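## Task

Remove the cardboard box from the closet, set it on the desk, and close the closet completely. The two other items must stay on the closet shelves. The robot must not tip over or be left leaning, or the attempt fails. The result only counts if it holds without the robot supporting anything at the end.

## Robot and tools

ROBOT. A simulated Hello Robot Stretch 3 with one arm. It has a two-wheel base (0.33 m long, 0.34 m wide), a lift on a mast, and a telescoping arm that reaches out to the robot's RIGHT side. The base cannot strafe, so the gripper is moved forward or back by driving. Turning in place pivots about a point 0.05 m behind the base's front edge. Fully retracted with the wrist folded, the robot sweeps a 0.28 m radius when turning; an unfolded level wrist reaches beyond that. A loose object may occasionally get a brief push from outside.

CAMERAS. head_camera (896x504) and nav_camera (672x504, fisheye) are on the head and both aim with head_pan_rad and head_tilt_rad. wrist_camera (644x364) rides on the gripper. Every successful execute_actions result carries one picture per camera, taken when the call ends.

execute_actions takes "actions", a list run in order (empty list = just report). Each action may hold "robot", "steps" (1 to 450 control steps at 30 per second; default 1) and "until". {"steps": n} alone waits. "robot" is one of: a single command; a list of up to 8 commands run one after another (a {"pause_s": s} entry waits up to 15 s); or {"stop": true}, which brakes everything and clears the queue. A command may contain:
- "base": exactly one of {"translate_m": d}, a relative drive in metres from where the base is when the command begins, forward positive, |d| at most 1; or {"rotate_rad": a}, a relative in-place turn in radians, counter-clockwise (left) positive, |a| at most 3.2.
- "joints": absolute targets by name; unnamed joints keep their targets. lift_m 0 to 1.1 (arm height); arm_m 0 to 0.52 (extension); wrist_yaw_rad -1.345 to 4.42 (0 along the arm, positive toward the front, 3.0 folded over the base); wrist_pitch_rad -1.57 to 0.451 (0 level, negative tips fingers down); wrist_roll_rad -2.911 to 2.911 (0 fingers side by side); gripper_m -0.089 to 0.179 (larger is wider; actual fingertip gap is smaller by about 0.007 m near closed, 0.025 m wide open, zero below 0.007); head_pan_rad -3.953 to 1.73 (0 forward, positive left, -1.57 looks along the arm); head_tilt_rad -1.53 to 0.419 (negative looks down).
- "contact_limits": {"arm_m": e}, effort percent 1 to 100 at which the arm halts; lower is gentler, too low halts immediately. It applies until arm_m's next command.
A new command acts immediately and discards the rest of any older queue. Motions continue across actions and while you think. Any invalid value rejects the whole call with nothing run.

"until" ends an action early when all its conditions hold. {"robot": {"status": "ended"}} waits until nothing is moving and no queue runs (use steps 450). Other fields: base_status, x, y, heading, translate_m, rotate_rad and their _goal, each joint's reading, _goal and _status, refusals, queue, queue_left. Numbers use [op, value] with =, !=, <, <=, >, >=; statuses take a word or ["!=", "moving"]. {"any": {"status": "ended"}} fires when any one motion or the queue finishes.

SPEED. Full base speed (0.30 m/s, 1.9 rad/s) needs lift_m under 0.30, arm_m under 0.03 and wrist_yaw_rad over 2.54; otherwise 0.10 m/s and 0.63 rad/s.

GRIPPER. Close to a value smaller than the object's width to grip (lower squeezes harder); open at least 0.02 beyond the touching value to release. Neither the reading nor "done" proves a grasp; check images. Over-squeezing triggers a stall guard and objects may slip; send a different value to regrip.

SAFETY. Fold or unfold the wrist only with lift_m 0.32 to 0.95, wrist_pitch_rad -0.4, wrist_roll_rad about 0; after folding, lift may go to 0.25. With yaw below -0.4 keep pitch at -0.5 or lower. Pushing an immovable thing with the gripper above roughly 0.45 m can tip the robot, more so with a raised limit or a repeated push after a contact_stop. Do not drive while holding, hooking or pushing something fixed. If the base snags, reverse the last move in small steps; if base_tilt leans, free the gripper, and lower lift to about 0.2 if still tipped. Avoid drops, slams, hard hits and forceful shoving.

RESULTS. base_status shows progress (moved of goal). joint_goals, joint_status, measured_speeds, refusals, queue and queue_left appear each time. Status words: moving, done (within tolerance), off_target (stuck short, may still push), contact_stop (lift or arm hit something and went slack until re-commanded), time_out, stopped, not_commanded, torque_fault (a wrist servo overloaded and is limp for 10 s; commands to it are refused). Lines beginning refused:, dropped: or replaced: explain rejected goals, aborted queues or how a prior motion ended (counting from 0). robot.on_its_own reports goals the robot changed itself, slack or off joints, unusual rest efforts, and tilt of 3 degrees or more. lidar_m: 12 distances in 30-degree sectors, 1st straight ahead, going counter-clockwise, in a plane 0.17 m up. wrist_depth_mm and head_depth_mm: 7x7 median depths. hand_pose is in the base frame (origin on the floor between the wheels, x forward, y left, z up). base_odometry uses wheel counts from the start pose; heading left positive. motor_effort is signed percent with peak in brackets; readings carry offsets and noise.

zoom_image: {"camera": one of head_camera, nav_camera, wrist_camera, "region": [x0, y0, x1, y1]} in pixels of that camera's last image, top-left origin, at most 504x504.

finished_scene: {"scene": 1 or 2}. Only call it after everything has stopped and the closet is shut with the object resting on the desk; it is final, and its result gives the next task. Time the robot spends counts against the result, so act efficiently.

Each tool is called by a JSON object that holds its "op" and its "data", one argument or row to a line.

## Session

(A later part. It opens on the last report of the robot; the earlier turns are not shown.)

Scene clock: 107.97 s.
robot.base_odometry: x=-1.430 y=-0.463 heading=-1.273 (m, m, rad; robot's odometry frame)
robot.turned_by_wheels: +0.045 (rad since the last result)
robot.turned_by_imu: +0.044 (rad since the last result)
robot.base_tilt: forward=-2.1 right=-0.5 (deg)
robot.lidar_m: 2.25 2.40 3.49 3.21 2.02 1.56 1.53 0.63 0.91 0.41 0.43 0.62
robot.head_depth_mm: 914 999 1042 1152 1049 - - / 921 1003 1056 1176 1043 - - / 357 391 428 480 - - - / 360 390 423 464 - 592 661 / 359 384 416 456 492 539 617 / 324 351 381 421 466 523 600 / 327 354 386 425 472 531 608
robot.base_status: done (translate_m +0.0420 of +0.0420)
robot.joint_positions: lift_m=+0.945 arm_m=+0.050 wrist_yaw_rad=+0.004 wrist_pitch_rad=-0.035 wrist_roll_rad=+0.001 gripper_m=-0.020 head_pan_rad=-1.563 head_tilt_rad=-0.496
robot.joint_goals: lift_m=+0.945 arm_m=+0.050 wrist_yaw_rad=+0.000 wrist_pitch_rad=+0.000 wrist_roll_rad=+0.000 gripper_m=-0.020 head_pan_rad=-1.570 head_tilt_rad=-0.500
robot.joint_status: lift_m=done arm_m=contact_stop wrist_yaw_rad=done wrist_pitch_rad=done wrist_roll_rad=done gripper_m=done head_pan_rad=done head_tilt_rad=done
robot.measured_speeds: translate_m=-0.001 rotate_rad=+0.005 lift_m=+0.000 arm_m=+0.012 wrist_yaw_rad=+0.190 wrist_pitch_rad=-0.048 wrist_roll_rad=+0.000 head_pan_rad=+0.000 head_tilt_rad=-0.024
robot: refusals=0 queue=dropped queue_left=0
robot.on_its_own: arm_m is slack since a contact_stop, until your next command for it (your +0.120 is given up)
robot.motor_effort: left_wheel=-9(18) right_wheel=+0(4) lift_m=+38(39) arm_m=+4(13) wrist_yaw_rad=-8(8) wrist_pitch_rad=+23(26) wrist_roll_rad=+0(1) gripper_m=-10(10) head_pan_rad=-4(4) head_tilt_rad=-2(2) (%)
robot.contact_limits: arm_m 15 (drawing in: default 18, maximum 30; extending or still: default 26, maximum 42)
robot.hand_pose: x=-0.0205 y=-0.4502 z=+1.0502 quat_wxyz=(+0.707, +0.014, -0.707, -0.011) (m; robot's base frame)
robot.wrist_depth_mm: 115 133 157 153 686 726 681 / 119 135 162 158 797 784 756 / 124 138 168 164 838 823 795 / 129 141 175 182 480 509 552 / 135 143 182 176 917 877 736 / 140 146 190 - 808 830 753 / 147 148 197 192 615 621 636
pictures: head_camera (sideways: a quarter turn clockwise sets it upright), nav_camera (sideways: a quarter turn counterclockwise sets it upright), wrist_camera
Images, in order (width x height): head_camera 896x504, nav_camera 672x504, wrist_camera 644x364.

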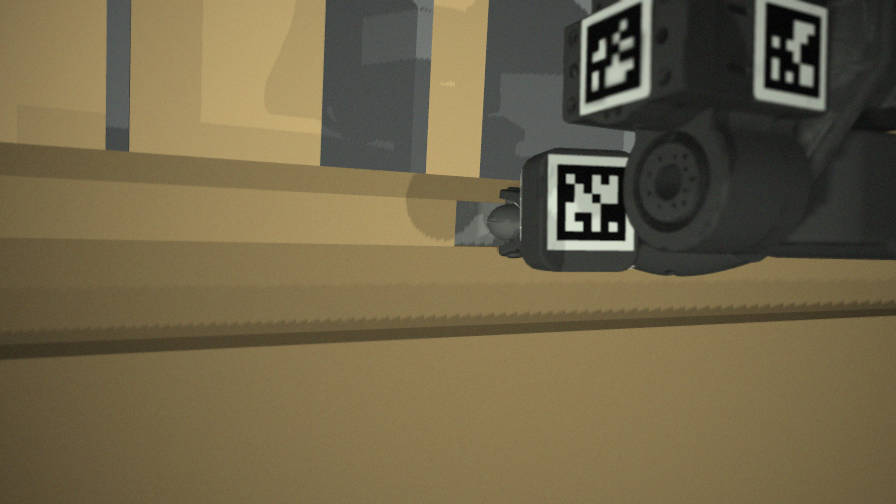

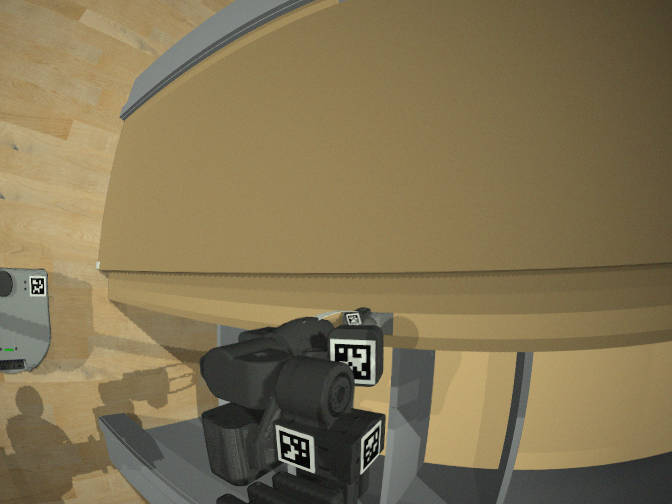

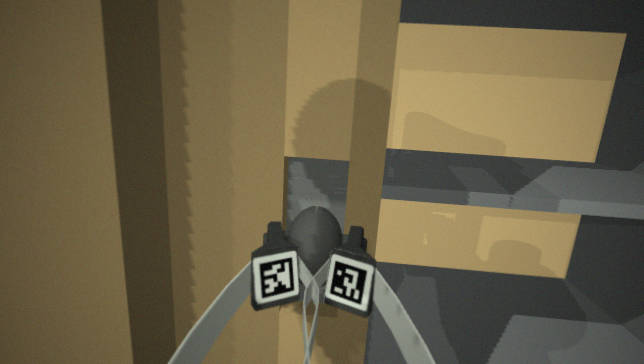

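{"op": "execute_actions", "data": {
  "actions": [
    {"robot":{"joints":{"arm_m":0.052},"base":{"translate_m":-0.24}},"steps":450,"until":{"robot":{"status":"ended"}}}
  ]
}}

Scene clock: 113.63 s.
robot.base_odometry: x=-1.500 y=-0.233 heading=-1.273 (m, m, rad; robot's odometry frame)
robot.turned_by_wheels: +0.000 (rad since the last result)
robot.turned_by_imu: +0.443 (rad since the last result)
robot.base_tilt: forward=-1.7 right=+0.0 (deg)
robot.lidar_m: 2.50 3.47 3.36 1.95 1.42 1.37 0.47 0.48 1.08 0.44 0.51 2.41
robot.head_depth_mm: 877 958 983 776 1034 - - / 586 992 1041 1136 1034 - - / 352 379 414 456 - - - / 367 397 431 468 - - 670 / 344 374 409 451 503 569 655 / 366 399 441 489 553 633 740 / 390 429 476 535 611 711 851
robot.base_status: done (translate_m -0.2400 of -0.2400)
robot.joint_positions: lift_m=+0.945 arm_m=+0.051 wrist_yaw_rad=+0.046 wrist_pitch_rad=-0.016 wrist_roll_rad=+0.001 gripper_m=-0.020 head_pan_rad=-1.563 head_tilt_rad=-0.497
robot.joint_goals: lift_m=+0.945 arm_m=+0.052 wrist_yaw_rad=+0.047 wrist_pitch_rad=+0.000 wrist_roll_rad=+0.000 gripper_m=-0.020 head_pan_rad=-1.570 head_tilt_rad=-0.500
robot.joint_status: lift_m=done arm_m=done wrist_yaw_rad=done wrist_pitch_rad=done wrist_roll_rad=done gripper_m=done head_pan_rad=done head_tilt_rad=done
robot.measured_speeds: translate_m=+0.000 rotate_rad=+0.000 lift_m=+0.000 arm_m=+0.000 wrist_yaw_rad=+0.000 wrist_pitch_rad=+0.000 wrist_roll_rad=+0.000 head_pan_rad=+0.000 head_tilt_rad=+0.000
robot: refusals=0 queue=done queue_left=0
robot.on_its_own: wrist_yaw_rad is held at +0.047, not at your +0.000, by its stall guard, which is not easing now
robot.motor_effort: left_wheel=-2(29) right_wheel=+1(6) lift_m=+36(37) arm_m=+6(14) wrist_yaw_rad=+0(29) wrist_pitch_rad=+9(38) wrist_roll_rad=-1(1) gripper_m=-10(12) head_pan_rad=-3(4) head_tilt_rad=-2(2) (%)
robot.hand_pose: x=-0.0096 y=-0.4520 z=+1.0552 quat_wxyz=(+0.707, +0.022, -0.707, +0.011) (m; robot's base frame)
robot.wrist_depth_mm: 211 164 142 161 142 666 594 / 223 171 147 166 147 703 623 / 236 180 152 170 152 731 634 / 251 188 158 184 160 544 604 / 266 197 163 - 171 736 351 / 291 208 169 - 738 772 683 / 322 220 180 192 378 633 644
pictures: head_camera (sideways: a quarter turn clockwise sets it upright), nav_camera (sideways: a quarter turn counterclockwise sets it upright), wrist_camera
Images, in order (width x height): head_camera 896x504, nav_camera 672x504, wrist_camera 644x364.

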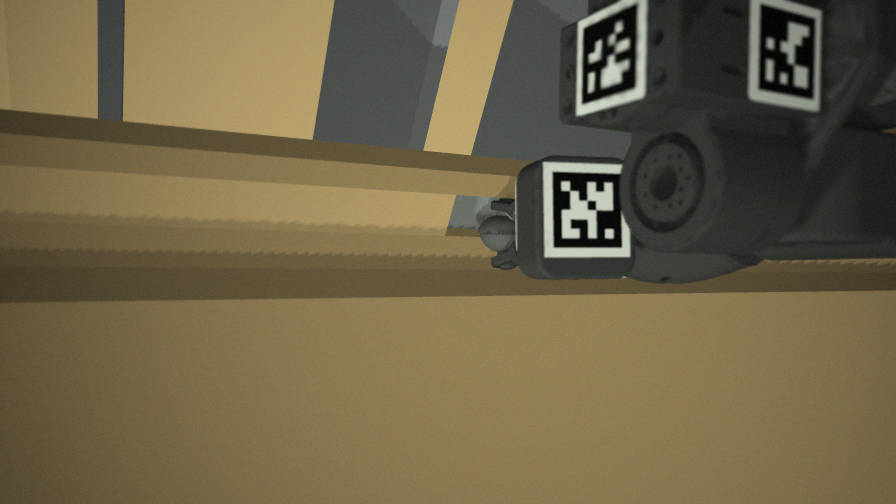

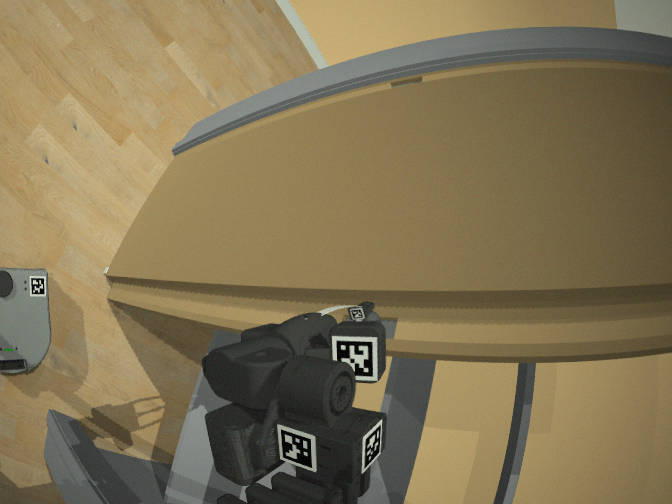

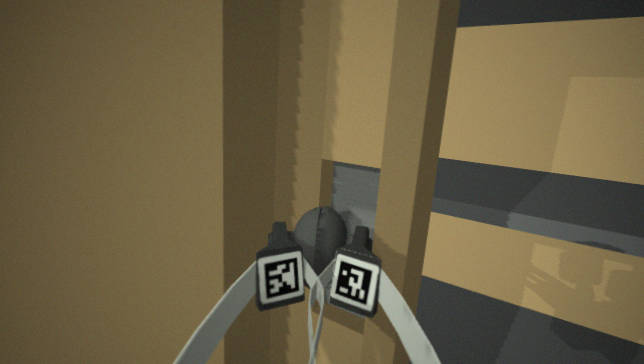

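{"op": "execute_actions", "data": {
  "actions": [
    {"robot":[{"joints":{"arm_m":0.0,"wrist_yaw_rad":0.0}},{"base":{"rotate_rad":-0.44}}],"steps":450,"until":{"robot":{"status":"ended"}}}
  ]
}}

Scene clock: 117.97 s.
robot.base_odometry: x=-1.500 y=-0.233 heading=-1.713 (m, m, rad; robot's odometry frame)
robot.turned_by_wheels: -0.440 (rad since the last result)
robot.turned_by_imu: -0.439 (rad since the last result)
robot.base_tilt: forward=-1.7 right=-0.1 (deg)
robot.lidar_m: 2.41 2.57 3.79 3.36 1.80 1.39 1.37 0.47 0.52 1.08 0.44 0.56
robot.head_depth_mm: 858 946 991 1132 955 821 - / 867 958 1002 1132 949 1092 - / 874 963 1013 1129 1033 - - / 883 972 1029 1118 986 - 1276 / 899 989 1033 1125 942 1118 1299 / 910 996 1029 1169 933 1049 647 / 901 969 400 432 476 532 597
robot.base_status: done (rotate_rad -0.4399 of -0.4400)
robot.joint_positions: lift_m=+0.945 arm_m=+0.001 wrist_yaw_rad=+0.001 wrist_pitch_rad=-0.019 wrist_roll_rad=+0.001 gripper_m=-0.020 head_pan_rad=-1.563 head_tilt_rad=-0.497
robot.joint_goals: lift_m=+0.945 arm_m=+0.000 wrist_yaw_rad=+0.000 wrist_pitch_rad=+0.000 wrist_roll_rad=+0.000 gripper_m=-0.020 head_pan_rad=-1.570 head_tilt_rad=-0.500
robot.joint_status: lift_m=done arm_m=done wrist_yaw_rad=done wrist_pitch_rad=done wrist_roll_rad=done gripper_m=done head_pan_rad=done head_tilt_rad=done
robot.measured_speeds: translate_m=+0.000 rotate_rad=+0.000 lift_m=+0.000 arm_m=+0.000 wrist_yaw_rad=+0.000 wrist_pitch_rad=+0.000 wrist_roll_rad=+0.000 head_pan_rad=+0.000 head_tilt_rad=+0.000
robot: refusals=0 queue=done queue_left=0
robot.motor_effort: left_wheel=+2(10) right_wheel=-2(4) lift_m=+36(36) arm_m=-3(3) wrist_yaw_rad=+0(26) wrist_pitch_rad=+12(12) wrist_roll_rad=-1(1) gripper_m=-10(10) head_pan_rad=-4(4) head_tilt_rad=-1(2) (%)
robot.hand_pose: x=-0.0212 y=-0.4019 z=+1.0543 quat_wxyz=(+0.707, +0.007, -0.707, -0.007) (m; robot's base frame)
robot.wrist_depth_mm: 479 847 815 796 768 709 569 / 202 863 843 813 807 798 595 / 203 882 864 856 844 828 585 / 207 945 561 522 500 539 513 / 209 955 938 - 883 858 539 / 208 736 768 - 822 786 550 / 211 572 584 610 617 642 542
pictures: head_camera (sideways: a quarter turn clockwise sets it upright), nav_camera (sideways: a quarter turn counterclockwise sets it upright), wrist_camera
Images, in order (width x height): head_camera 896x504, nav_camera 672x504, wrist_camera 644x364.

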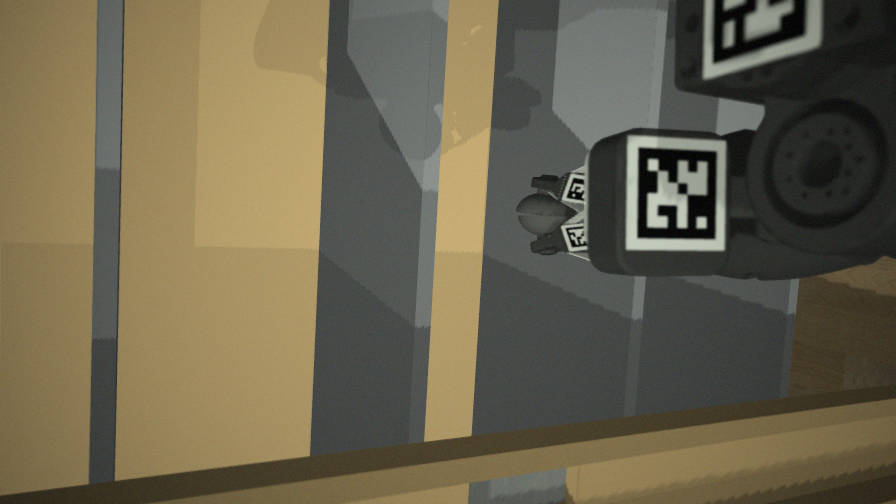

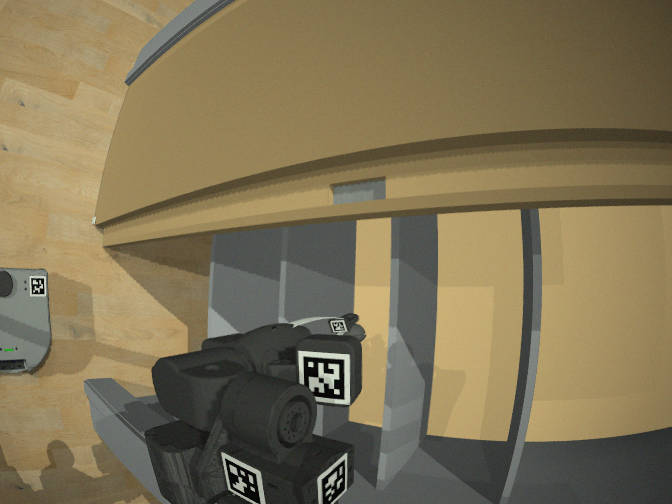

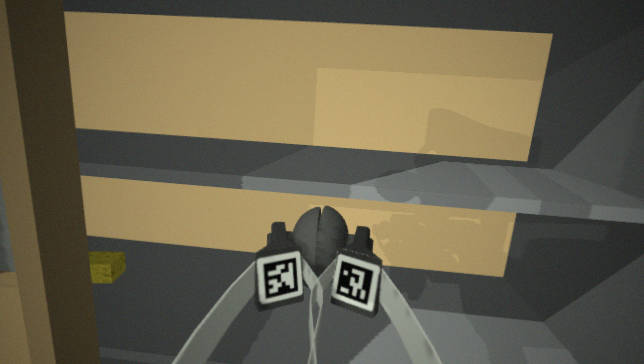

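{"op": "execute_actions", "data": {
  "actions": [
    {"robot":[{"base":{"translate_m":0.175}}],"steps":450,"until":{"robot":{"status":"ended"}}}
  ]
}}

Scene clock: 121.07 s.
robot.base_odometry: x=-1.525 y=-0.407 heading=-1.713 (m, m, rad; robot's odometry frame)
robot.turned_by_wheels: +0.000 (rad since the last result)
robot.turned_by_imu: +0.000 (rad since the last result)
robot.base_tilt: forward=-1.5 right=-0.1 (deg)
robot.lidar_m: 2.24 2.38 3.50 3.39 2.02 1.57 1.54 0.62 0.94 0.38 0.40 0.59
robot.head_depth_mm: 872 960 1004 1139 955 1009 - / 881 967 1022 1135 952 1091 - / 328 360 825 716 1028 - - / 327 354 386 424 474 - 618 / 298 323 354 388 427 481 550 / 293 317 347 381 425 479 547 / 295 321 351 386 431 486 555
robot.base_status: done (translate_m +0.1750 of +0.1750)
robot.joint_positions: lift_m=+0.945 arm_m=+0.001 wrist_yaw_rad=+0.001 wrist_pitch_rad=-0.019 wrist_roll_rad=+0.001 gripper_m=-0.020 head_pan_rad=-1.563 head_tilt_rad=-0.497
robot.joint_goals: lift_m=+0.945 arm_m=+0.000 wrist_yaw_rad=+0.000 wrist_pitch_rad=+0.000 wrist_roll_rad=+0.000 gripper_m=-0.020 head_pan_rad=-1.570 head_tilt_rad=-0.500
robot.joint_status: lift_m=done arm_m=done wrist_yaw_rad=done wrist_pitch_rad=done wrist_roll_rad=done gripper_m=done head_pan_rad=done head_tilt_rad=done
robot.measured_speeds: translate_m=+0.000 rotate_rad=+0.000 lift_m=+0.000 arm_m=+0.000 wrist_yaw_rad=+0.000 wrist_pitch_rad=+0.000 wrist_roll_rad=+0.000 head_pan_rad=+0.000 head_tilt_rad=+0.000
robot: refusals=0 queue=done queue_left=0
robot.motor_effort: left_wheel=+3(10) right_wheel=-2(2) lift_m=+37(36) arm_m=-2(2) wrist_yaw_rad=+0(1) wrist_pitch_rad=+11(11) wrist_roll_rad=-1(1) gripper_m=-10(11) head_pan_rad=-4(3) head_tilt_rad=-2(1) (%)
robot.hand_pose: x=-0.0213 y=-0.4019 z=+1.0543 quat_wxyz=(+0.707, +0.007, -0.707, -0.007) (m; robot's base frame)
robot.wrist_depth_mm: 130 128 166 164 770 709 668 / 135 133 172 170 818 804 778 / 140 138 179 176 849 827 800 / 145 142 185 196 559 542 590 / 151 148 192 - 918 903 754 / 158 153 180 - 825 842 766 / 164 160 209 207 618 625 644
pictures: head_camera (sideways: a quarter turn clockwise sets it upright), nav_camera (sideways: a quarter turn counterclockwise sets it upright), wrist_camera
Images, in order (width x height): head_camera 896x504, nav_camera 672x504, wrist_camera 644x364.

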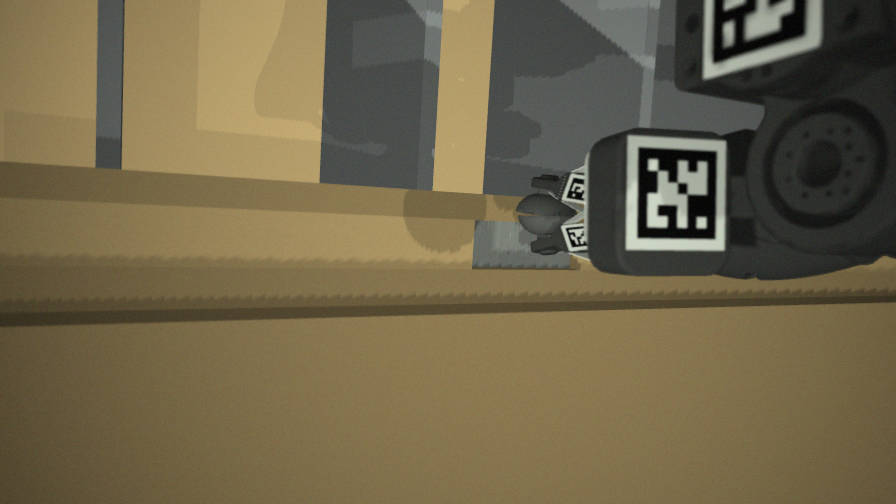

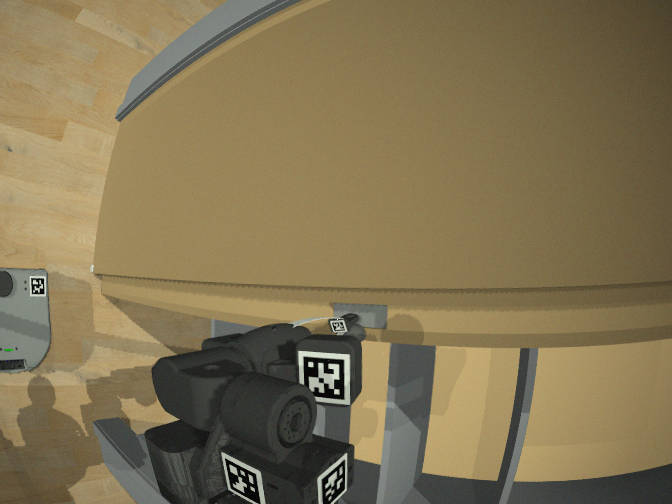

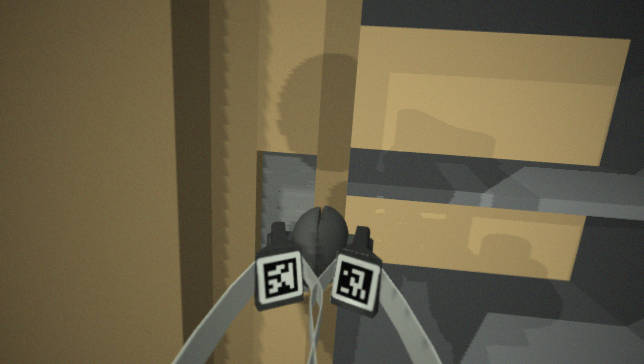

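Forward 0.017, insert, small backward test.

{"op": "execute_actions", "data": {
  "actions": [
    {"robot":[{"base":{"translate_m":0.017}},{"joints":{"arm_m":0.12},"contact_limits":{"arm_m":15}}],"steps":450,"until":{"robot":{"status":"ended"}}},
    {"steps":15},
    {"robot":{"joints":{"arm_m":0.012}},"steps":100,"until":{"robot":{"status":"ended"}}}
  ]
}}

{"op": "execute_actions", "data": {
  "actions": [
    {"robot":{"base":{"translate_m":-0.08}},"steps":450,"until":{"robot":{"status":"ended"}}}
  ]
}}

Scene clock: 127.40 s.
robot.base_odometry: x=-1.527 y=-0.423 heading=-1.713 (m, m, rad; robot's odometry frame)
robot.turned_by_wheels: +0.000 (rad since the last result)
robot.turned_by_imu: +0.009 (rad since the last result)
robot.base_tilt: forward=-1.6 right=+0.1 (deg)
robot.lidar_m: 2.22 2.38 3.51 3.25 2.02 1.58 1.56 0.63 0.98 0.38 0.41 0.59
robot.head_depth_mm: 871 958 1006 1135 947 - - / 568 957 1020 1137 951 1124 - / 326 352 384 428 - - - / 323 351 383 420 440 - 558 / 292 316 345 379 422 475 544 / 295 319 349 385 429 481 553 / 298 323 353 390 434 491 564
robot.base_status: done (translate_m +0.0170 of +0.0170)
robot.joint_positions: lift_m=+0.945 arm_m=+0.012 wrist_yaw_rad=-0.002 wrist_pitch_rad=-0.019 wrist_roll_rad=+0.000 gripper_m=-0.020 head_pan_rad=-1.563 head_tilt_rad=-0.497
robot.joint_goals: lift_m=+0.945 arm_m=+0.012 wrist_yaw_rad=+0.000 wrist_pitch_rad=+0.000 wrist_roll_rad=+0.000 gripper_m=-0.020 head_pan_rad=-1.570 head_tilt_rad=-0.500
robot.joint_status: lift_m=done arm_m=done wrist_yaw_rad=done wrist_pitch_rad=done wrist_roll_rad=done gripper_m=done head_pan_rad=done head_tilt_rad=done
robot.measured_speeds: translate_m=+0.000 rotate_rad=+0.001 lift_m=+0.000 arm_m=+0.000 wrist_yaw_rad=+0.000 wrist_pitch_rad=+0.000 wrist_roll_rad=+0.000 head_pan_rad=+0.000 head_tilt_rad=+0.000
robot: refusals=0 queue=done queue_left=0
robot.motor_effort: left_wheel=+1(9) right_wheel=-1(3) lift_m=+35(36) arm_m=-3(17) wrist_yaw_rad=+1(17) wrist_pitch_rad=+11(78) wrist_roll_rad=+0(1) gripper_m=-10(11) head_pan_rad=-4(4) head_tilt_rad=-1(1) (%)
robot.hand_pose: x=-0.0219 y=-0.4131 z=+1.0545 quat_wxyz=(+0.707, +0.006, -0.707, -0.008) (m; robot's base frame)
robot.wrist_depth_mm: 121 119 125 156 603 703 649 / 125 122 129 161 793 787 772 / 130 127 134 167 824 804 791 / 135 132 139 183 451 538 598 / 141 137 142 - 903 885 803 / 147 143 140 - 830 843 788 / 153 149 179 194 600 631 652
pictures: head_camera (sideways: a quarter turn clockwise sets it upright), nav_camera (sideways: a quarter turn counterclockwise sets it upright), wrist_camera
Images, in order (width x height): head_camera 896x504, nav_camera 672x504, wrist_camera 644x364.

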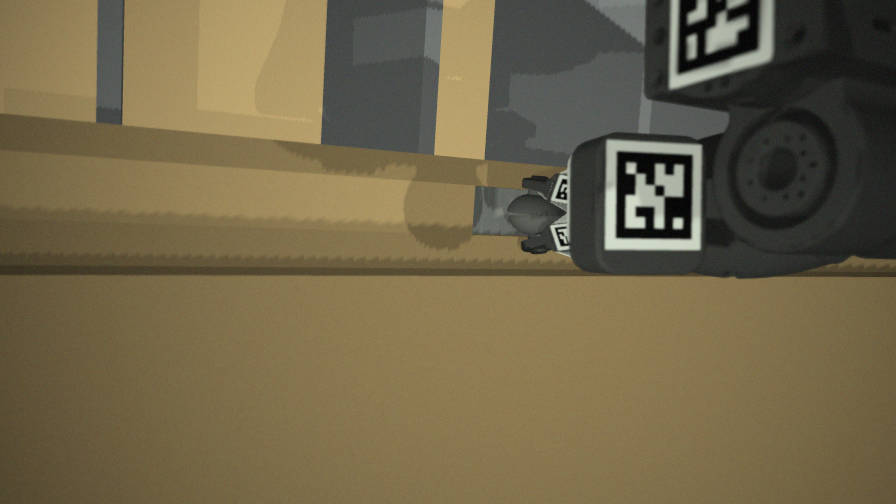

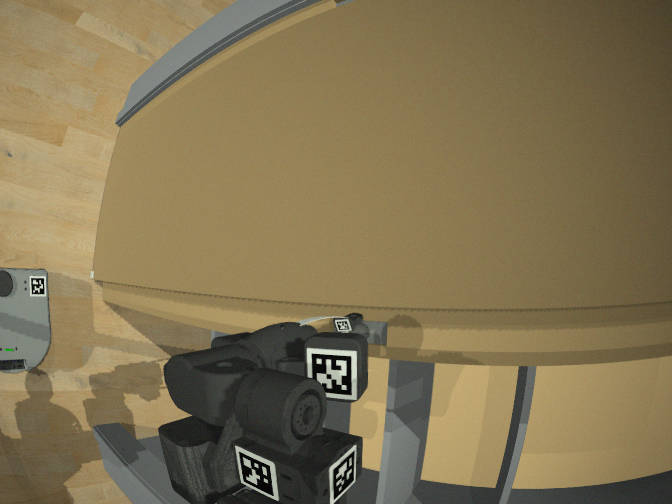

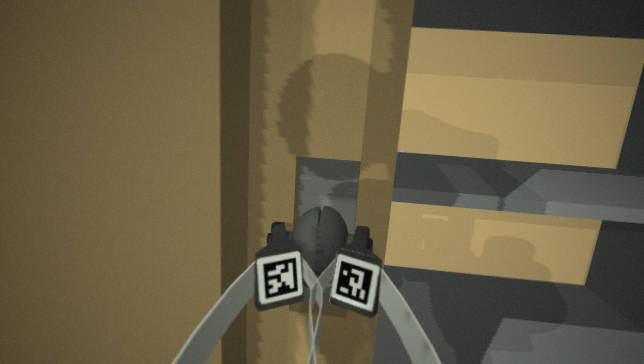

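Scene clock: 129.23 s.
robot.base_odometry: x=-1.516 y=-0.344 heading=-1.713 (m, m, rad; robot's odometry frame)
robot.turned_by_wheels: +0.000 (rad since the last result)
robot.turned_by_imu: +0.026 (rad since the last result)
robot.base_tilt: forward=-1.7 right=-0.1 (deg)
robot.lidar_m: 2.29 2.48 3.76 3.26 1.88 1.50 1.48 0.57 0.89 0.39 0.40 0.61
robot.head_depth_mm: 868 955 998 1132 952 - - / 867 967 1010 1141 958 1125 - / 324 350 386 432 988 - - / 328 355 386 424 466 - 618 / 331 359 392 432 479 531 605 / 326 337 360 392 434 482 551 / 298 323 354 390 436 492 566
robot.base_status: done (translate_m -0.0800 of -0.0800)
robot.joint_positions: lift_m=+0.945 arm_m=+0.011 wrist_yaw_rad=+0.002 wrist_pitch_rad=-0.023 wrist_roll_rad=+0.000 gripper_m=-0.020 head_pan_rad=-1.563 head_tilt_rad=-0.497
robot.joint_goals: lift_m=+0.945 arm_m=+0.012 wrist_yaw_rad=+0.000 wrist_pitch_rad=+0.000 wrist_roll_rad=+0.000 gripper_m=-0.020 head_pan_rad=-1.570 head_tilt_rad=-0.500
robot.joint_status: lift_m=done arm_m=done wrist_yaw_rad=done wrist_pitch_rad=done wrist_roll_rad=done gripper_m=done head_pan_rad=done head_tilt_rad=done
robot.measured_speeds: translate_m=+0.000 rotate_rad=+0.000 lift_m=+0.000 arm_m=+0.000 wrist_yaw_rad=+0.000 wrist_pitch_rad=+0.000 wrist_roll_rad=+0.000 head_pan_rad=+0.000 head_tilt_rad=+0.000
robot: refusals=0 queue=done queue_left=0
robot.motor_effort: left_wheel=-3(12) right_wheel=+0(14) lift_m=+36(36) arm_m=+6(6) wrist_yaw_rad=-2(56) wrist_pitch_rad=+13(14) wrist_roll_rad=+0(0) gripper_m=-9(13) head_pan_rad=-3(4) head_tilt_rad=-2(1) (%)
robot.hand_pose: x=-0.0208 y=-0.4120 z=+1.0534 quat_wxyz=(+0.707, +0.009, -0.707, -0.008) (m; robot's base frame)
robot.wrist_depth_mm: 130 164 160 154 680 718 661 / 133 170 166 159 792 781 745 / 135 175 172 165 819 795 776 / 138 181 179 182 487 531 589 / 144 188 186 - 907 847 735 / 149 195 194 - 812 850 770 / 156 191 200 192 611 632 647
pictures: head_camera (sideways: a quarter turn clockwise sets it upright), nav_camera (sideways: a quarter turn counterclockwise sets it upright), wrist_camera
Images, in order (width x height): head_camera 896x504, nav_camera 672x504, wrist_camera 644x364.

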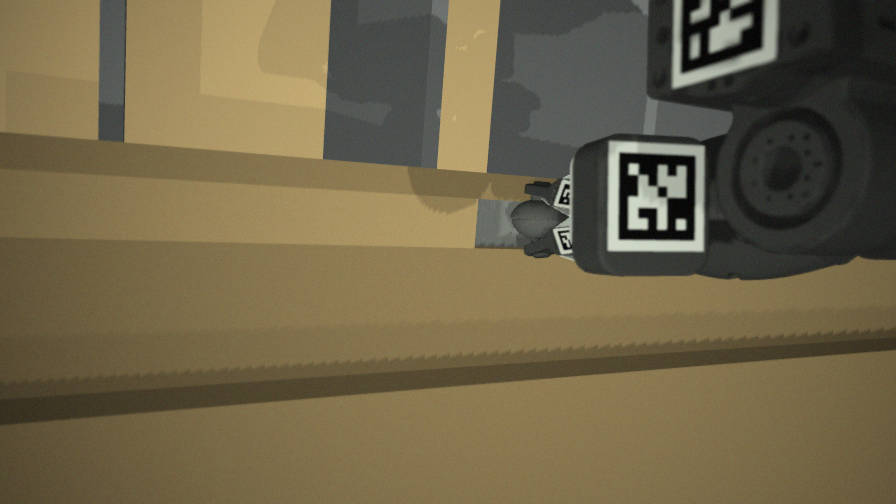

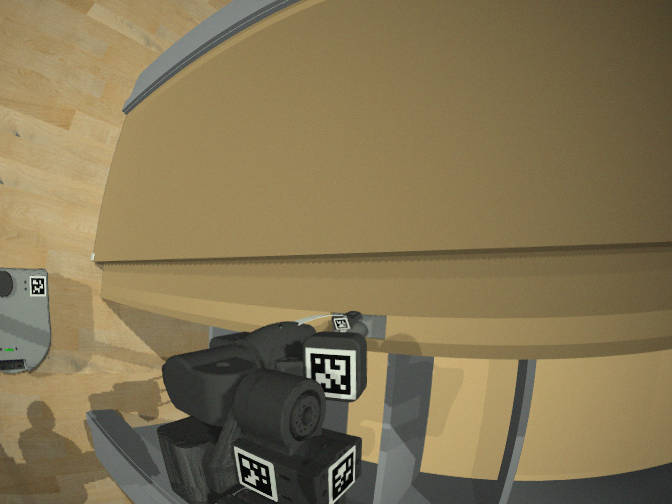

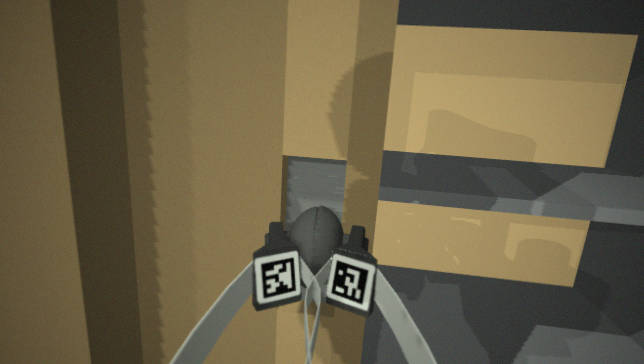

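{"op": "execute_actions", "data": {
  "actions": [
    {"robot":[{"base":{"rotate_rad":-0.03}},{"base":{"translate_m":-0.15}}],"steps":450,"until":{"robot":{"status":"ended"}}}
  ]
}}

Scene clock: 133.30 s.
robot.base_odometry: x=-1.490 y=-0.197 heading=-1.743 (m, m, rad; robot's odometry frame)
robot.turned_by_wheels: -0.030 (rad since the last result)
robot.turned_by_imu: +0.257 (rad since the last result)
robot.base_tilt: forward=-2.0 right=-0.7 (deg)
robot.lidar_m: 2.42 3.03 3.29 2.27 1.51 1.38 0.56 0.47 1.07 0.41 0.43 0.89
robot.head_depth_mm: 860 932 982 797 967 - - / 885 971 1019 794 968 1118 - / 328 355 389 431 983 - - / 340 367 398 438 481 - 642 / 353 383 418 460 508 566 633 / 347 369 396 434 476 536 618 / 335 365 403 448 504 577 673
robot.base_status: done (translate_m -0.1500 of -0.1500)
robot.joint_positions: lift_m=+0.945 arm_m=+0.011 wrist_yaw_rad=+0.014 wrist_pitch_rad=-0.042 wrist_roll_rad=+0.000 gripper_m=-0.020 head_pan_rad=-1.563 head_tilt_rad=-0.497
robot.joint_goals: lift_m=+0.945 arm_m=+0.012 wrist_yaw_rad=+0.000 wrist_pitch_rad=+0.000 wrist_roll_rad=+0.000 gripper_m=-0.020 head_pan_rad=-1.570 head_tilt_rad=-0.500
robot.joint_status: lift_m=done arm_m=done wrist_yaw_rad=done wrist_pitch_rad=done wrist_roll_rad=done gripper_m=done head_pan_rad=done head_tilt_rad=done
robot.measured_speeds: translate_m=+0.000 rotate_rad=+0.000 lift_m=+0.000 arm_m=+0.000 wrist_yaw_rad=+0.000 wrist_pitch_rad=+0.000 wrist_roll_rad=+0.000 head_pan_rad=+0.000 head_tilt_rad=+0.000
robot: refusals=0 queue=done queue_left=0
robot.on_its_own: wrist_yaw_rad is at rest, and its effort (-14) is outside its rest range (-12 to +12)
robot.motor_effort: left_wheel=-6(13) right_wheel=+0(1) lift_m=+35(35) arm_m=+7(7) wrist_yaw_rad=-14(12) wrist_pitch_rad=+25(25) wrist_roll_rad=+0(0) gripper_m=-10(10) head_pan_rad=-4(4) head_tilt_rad=-2(1) (%)
robot.hand_pose: x=-0.0178 y=-0.4112 z=+1.0485 quat_wxyz=(+0.707, +0.020, -0.707, -0.010) (m; robot's base frame)
robot.wrist_depth_mm: 162 174 180 160 625 690 636 / 170 179 187 165 767 721 661 / 179 182 195 172 805 737 679 / 191 187 202 189 439 498 546 / 201 193 213 - 875 784 692 / 214 199 227 - 797 776 729 / 229 206 225 199 604 623 643
pictures: head_camera (sideways: a quarter turn clockwise sets it upright), nav_camera (sideways: a quarter turn counterclockwise sets it upright), wrist_camera
Images, in order (width x height): head_camera 896x504, nav_camera 672x504, wrist_camera 644x364.

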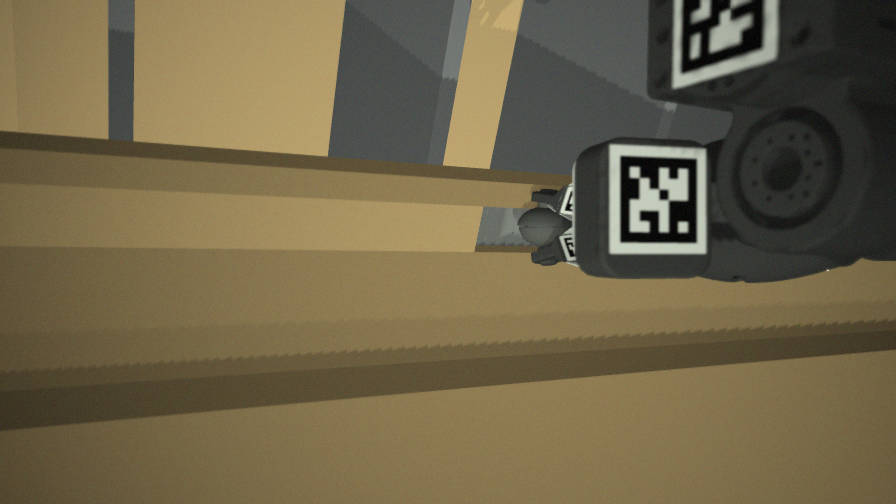

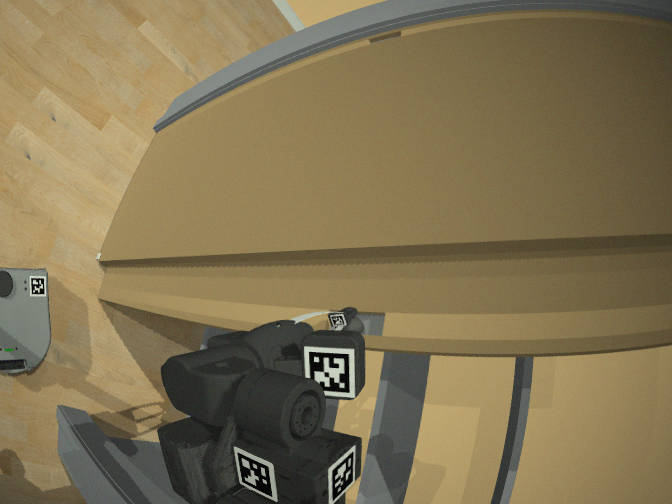

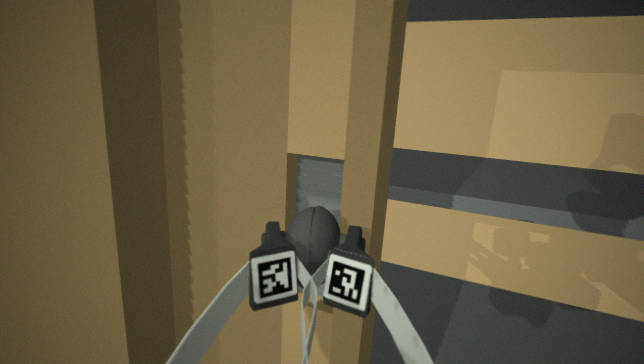

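{"op": "execute_actions", "data": {
  "actions": [
    {"robot":[{"joints":{"arm_m":0.0,"wrist_yaw_rad":1.571,"head_pan_rad":-0.5,"head_tilt_rad":-0.7}},{"base":{"rotate_rad":-0.27}},{"base":{"translate_m":0.27}},{"base":{"rotate_rad":-1.571}},{"base":{"translate_m":0.12}}],"steps":450,"until":{"robot":{"status":"ended"}}},
    {"steps":300,"until":{"robot":{"status":"ended"}}}
  ]
}}

Scene clock: 148.60 s.
robot.base_odometry: x=-1.714 y=-0.389 heading=+2.699 (m, m, rad; robot's odometry frame)
robot.turned_by_wheels: -1.841 (rad since the last result)
robot.turned_by_imu: -1.867 (rad since the last result)
robot.base_tilt: forward=-1.6 right=+0.0 (deg)
robot.lidar_m: 0.25 0.26 0.39 2.12 2.26 3.32 3.37 2.17 1.69 0.67 0.67 0.25
robot.head_depth_mm: 910 909 1011 1021 1165 1246 - / 956 911 1124 982 1185 1423 1163 / - 294 328 853 1096 1364 1191 / - - 299 359 411 503 651 / - - 291 325 381 461 562 / - - - 307 308 351 429 / - - - - 288 321 392
robot.base_status: done (translate_m +0.1200 of +0.1200)
robot.joint_positions: lift_m=+0.945 arm_m=+0.001 wrist_yaw_rad=+1.570 wrist_pitch_rad=-0.024 wrist_roll_rad=+0.000 gripper_m=-0.020 head_pan_rad=-0.507 head_tilt_rad=-0.694
robot.joint_goals: lift_m=+0.945 arm_m=+0.000 wrist_yaw_rad=+1.571 wrist_pitch_rad=+0.000 wrist_roll_rad=+0.000 gripper_m=-0.020 head_pan_rad=-0.500 head_tilt_rad=-0.700
robot.joint_status: lift_m=done arm_m=done wrist_yaw_rad=done wrist_pitch_rad=done wrist_roll_rad=done gripper_m=done head_pan_rad=done head_tilt_rad=done
robot.measured_speeds: translate_m=+0.000 rotate_rad=+0.000 lift_m=+0.000 arm_m=+0.000 wrist_yaw_rad=+0.000 wrist_pitch_rad=+0.000 wrist_roll_rad=+0.000 head_pan_rad=+0.000 head_tilt_rad=+0.000
robot: refusals=0 queue=done queue_left=0
robot.motor_effort: left_wheel=+3(12) right_wheel=-2(17) lift_m=+34(35) arm_m=-2(10) wrist_yaw_rad=+1(22) wrist_pitch_rad=+14(25) wrist_roll_rad=+0(0) gripper_m=-10(11) head_pan_rad=+4(47) head_tilt_rad=-3(25) (%)
robot.hand_pose: x=+0.2342 y=-0.1464 z=+1.0531 quat_wxyz=(+0.507, +0.506, -0.494, +0.494) (m; robot's base frame)
robot.wrist_depth_mm: 154 153 191 187 184 726 682 / 160 157 197 193 192 825 804 / 166 164 205 199 199 854 798 / 173 169 213 212 473 576 567 / 181 177 220 - 929 920 780 / 188 184 230 - 796 826 752 / 197 192 240 235 573 631 647
pictures: head_camera (sideways: a quarter turn clockwise sets it upright), nav_camera (sideways: a quarter turn counterclockwise sets it upright), wrist_camera
Images, in order (width x height): head_camera 896x504, nav_camera 672x504, wrist_camera 644x364.

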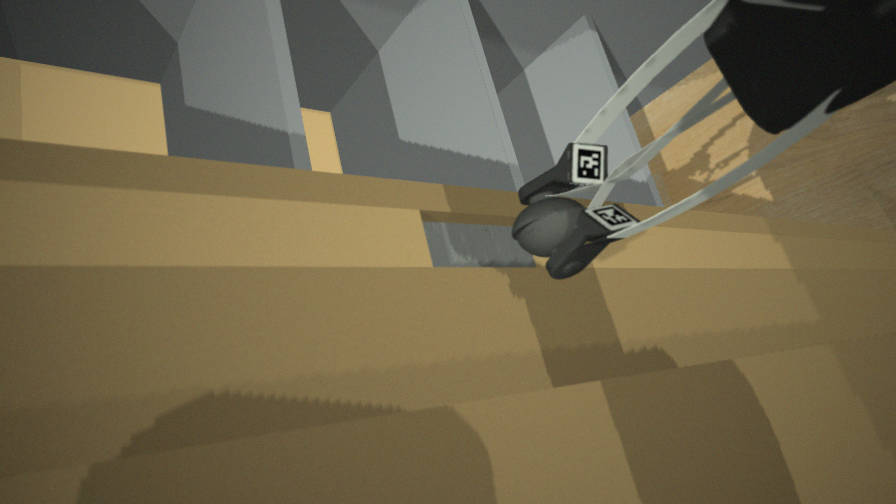

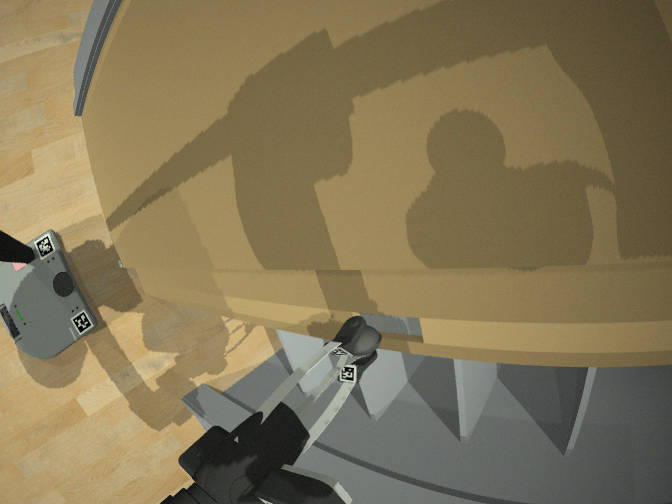

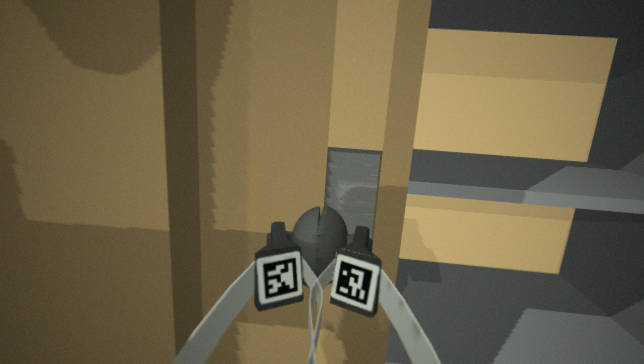

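{"op": "execute_actions", "data": {
  "actions": [
    {"robot":[{"joints":{"arm_m":0.021}},{"base":{"translate_m":0.029}},{"joints":{"arm_m":0.2},"contact_limits":{"arm_m":35}}],"steps":450,"until":{"robot":{"status":"ended"}}}
  ]
}}

Scene clock: 154.40 s.
robot.base_odometry: x=-1.741 y=-0.377 heading=+2.699 (m, m, rad; robot's odometry frame)
robot.turned_by_wheels: -0.001 (rad since the last result)
robot.turned_by_imu: -0.021 (rad since the last result)
robot.base_tilt: forward=-1.7 right=+0.0 (deg)
robot.lidar_m: 0.22 0.23 0.34 2.11 2.25 3.27 3.40 2.20 1.69 0.66 0.36 0.23
robot.head_depth_mm: - 291 328 398 494 1266 1179 / - - 307 362 443 568 1130 / - - 295 337 405 507 679 / - - 286 315 374 459 596 / - - - 298 347 418 502 / - - - 292 323 308 376 / - - - - - 294 342
robot.base_status: done (translate_m +0.0289 of +0.0290)
robot.joint_positions: lift_m=+0.945 arm_m=+0.199 wrist_yaw_rad=+1.673 wrist_pitch_rad=-0.025 wrist_roll_rad=+0.000 gripper_m=-0.020 head_pan_rad=-0.507 head_tilt_rad=-0.694
robot.joint_goals: lift_m=+0.945 arm_m=+0.200 wrist_yaw_rad=+1.635 wrist_pitch_rad=+0.000 wrist_roll_rad=+0.000 gripper_m=-0.020 head_pan_rad=-0.500 head_tilt_rad=-0.700
robot.joint_status: lift_m=done arm_m=done wrist_yaw_rad=done wrist_pitch_rad=done wrist_roll_rad=done gripper_m=done head_pan_rad=done head_tilt_rad=done
robot.measured_speeds: translate_m=+0.000 rotate_rad=+0.000 lift_m=+0.000 arm_m=+0.000 wrist_yaw_rad=+0.000 wrist_pitch_rad=+0.000 wrist_roll_rad=+0.000 head_pan_rad=+0.000 head_tilt_rad=+0.000
robot: refusals=0 queue=done queue_left=0
robot.on_its_own: wrist_yaw_rad is held at +1.635, not at your +1.571, by its stall guard, which is still easing
robot.motor_effort: left_wheel=-4(10) right_wheel=+11(16) lift_m=+34(34) arm_m=+6(8) wrist_yaw_rad=-34(58) wrist_pitch_rad=+14(15) wrist_roll_rad=+0(0) gripper_m=-12(14) head_pan_rad=+4(4) head_tilt_rad=-3(3) (%)
robot.contact_limits: arm_m 35 (drawing in: default 18, maximum 30; extending or still: default 26, maximum 42)
robot.hand_pose: x=+0.2329 y=-0.3184 z=+1.0530 quat_wxyz=(+0.481, +0.531, -0.467, +0.519) (m; robot's base frame)
robot.wrist_depth_mm: 181 173 165 157 760 742 619 / 188 180 171 162 807 763 639 / 196 187 177 168 822 797 621 / 205 196 184 187 528 515 538 / 214 203 192 186 875 852 563 / 225 212 200 - 825 817 582 / 236 221 206 198 618 623 568
pictures: head_camera (sideways: a quarter turn clockwise sets it upright), nav_camera (sideways: a quarter turn counterclockwise sets it upright), wrist_camera
Images, in order (width x height): head_camera 896x504, nav_camera 672x504, wrist_camera 644x364.

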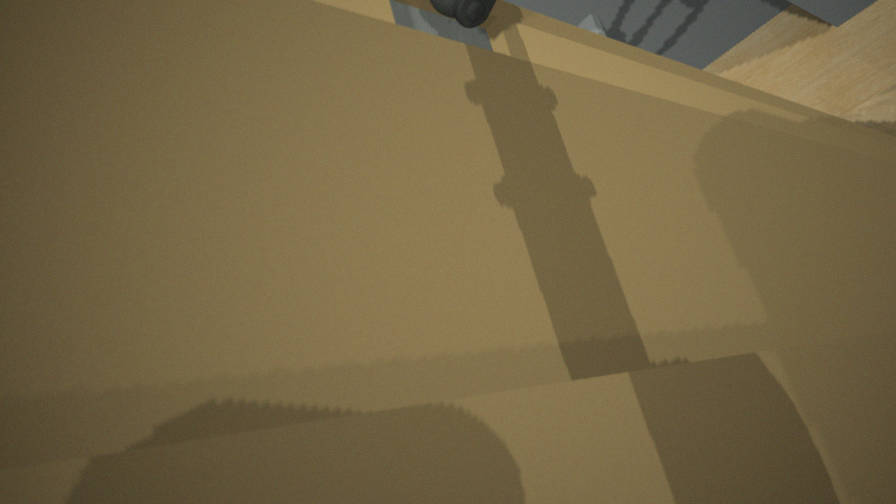

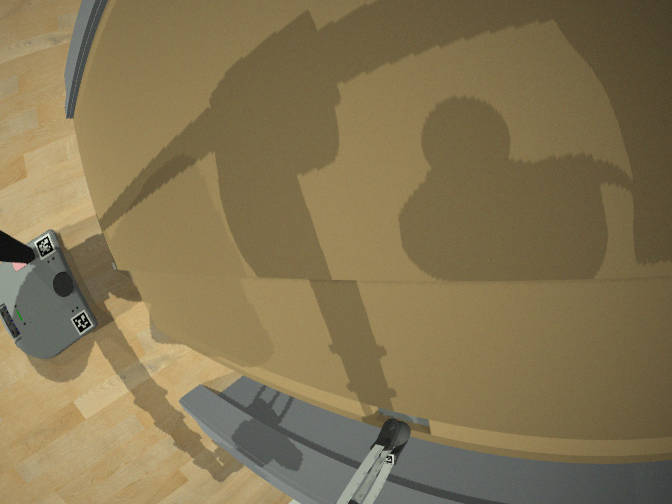

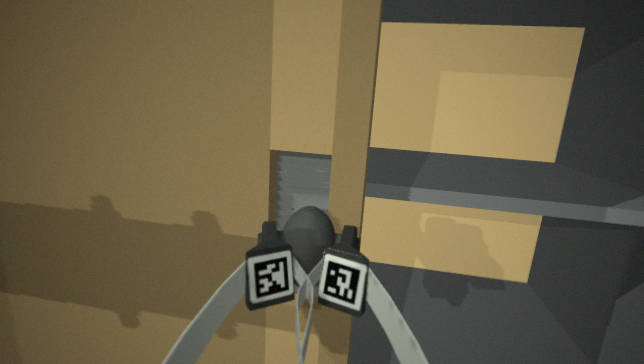

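{"op": "execute_actions", "data": {
  "actions": [
    {"robot":[{"base":{"translate_m":-0.004},"joints":{"arm_m":0.38,"wrist_yaw_rad":1.6,"head_pan_rad":-1.0},"contact_limits":{"arm_m":35}}],"steps":450,"until":{"robot":{"status":"ended"}}}
  ]
}}

Scene clock: 157.53 s.
robot.base_odometry: x=-1.737 y=-0.379 heading=+2.698 (m, m, rad; robot's odometry frame)
robot.turned_by_wheels: +0.000 (rad since the last result)
robot.turned_by_imu: -0.011 (rad since the last result)
robot.base_tilt: forward=-1.7 right=-0.1 (deg)
robot.lidar_m: 0.23 0.24 0.34 2.12 2.24 3.21 3.38 2.23 1.70 0.66 0.37 0.23
robot.head_depth_mm: 526 572 632 915 1648 1411 1206 / 566 614 670 769 894 1312 1204 / 407 466 552 807 950 1149 1193 / 355 399 455 528 631 781 1022 / 314 348 390 443 513 611 750 / 289 309 341 382 432 499 589 / - 288 304 335 374 422 487
robot.base_status: done (translate_m -0.0041 of -0.0040)
robot.joint_positions: lift_m=+0.945 arm_m=+0.379 wrist_yaw_rad=+1.739 wrist_pitch_rad=-0.024 wrist_roll_rad=+0.000 gripper_m=-0.020 head_pan_rad=-0.993 head_tilt_rad=-0.694
robot.joint_goals: lift_m=+0.945 arm_m=+0.380 wrist_yaw_rad=+1.693 wrist_pitch_rad=+0.000 wrist_roll_rad=+0.000 gripper_m=-0.020 head_pan_rad=-1.000 head_tilt_rad=-0.700
robot.joint_status: lift_m=done arm_m=done wrist_yaw_rad=off_target wrist_pitch_rad=done wrist_roll_rad=done gripper_m=done head_pan_rad=done head_tilt_rad=done
robot.measured_speeds: translate_m=+0.000 rotate_rad=+0.000 lift_m=+0.000 arm_m=+0.000 wrist_yaw_rad=+0.000 wrist_pitch_rad=+0.000 wrist_roll_rad=+0.000 head_pan_rad=+0.000 head_tilt_rad=+0.000
robot: refusals=0 queue=dropped queue_left=0
robot.on_its_own: wrist_yaw_rad is held at +1.693, not at your +1.600, by its stall guard, which is still easing
robot.motor_effort: left_wheel=-15(19) right_wheel=+17(21) lift_m=+34(34) arm_m=+6(10) wrist_yaw_rad=-42(72) wrist_pitch_rad=+14(15) wrist_roll_rad=+0(0) gripper_m=-13(15) head_pan_rad=-4(37) head_tilt_rad=-3(3) (%)
robot.contact_limits: arm_m 35 (drawing in: default 18, maximum 30; extending or still: default 26, maximum 42)
robot.hand_pose: x=+0.2306 y=-0.4817 z=+1.0533 quat_wxyz=(+0.463, +0.546, -0.450, +0.535) (m; robot's base frame)
robot.wrist_depth_mm: 193 181 169 158 753 654 404 / 200 188 175 163 785 761 391 / 209 195 182 170 836 733 381 / 219 204 190 189 530 503 367 / 228 213 197 199 878 650 361 / 241 222 207 - 809 615 196 / 254 234 210 203 622 575 190
pictures: head_camera (sideways: a quarter turn clockwise sets it upright), nav_camera (sideways: a quarter turn counterclockwise sets it upright), wrist_camera
Images, in order (width x height): head_camera 896x504, nav_camera 672x504, wrist_camera 644x364.

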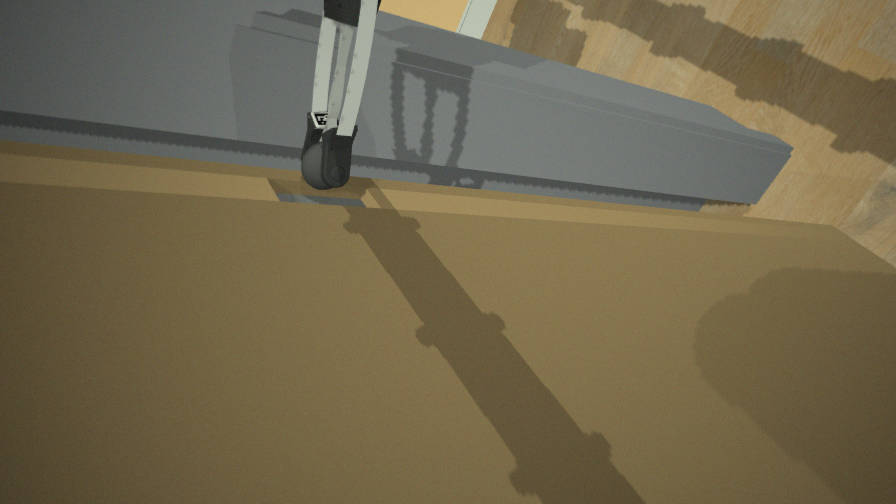

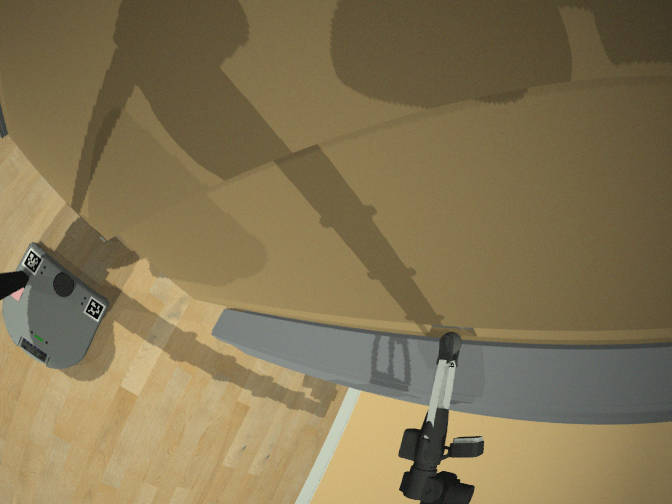

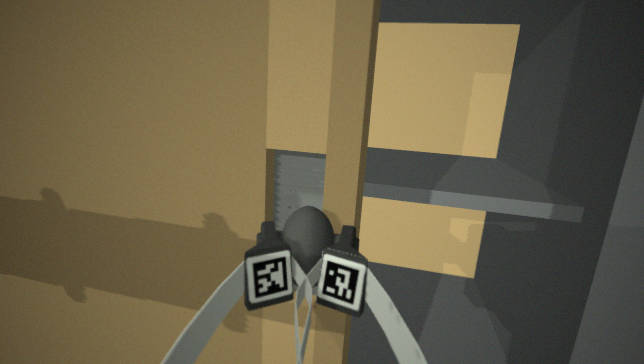

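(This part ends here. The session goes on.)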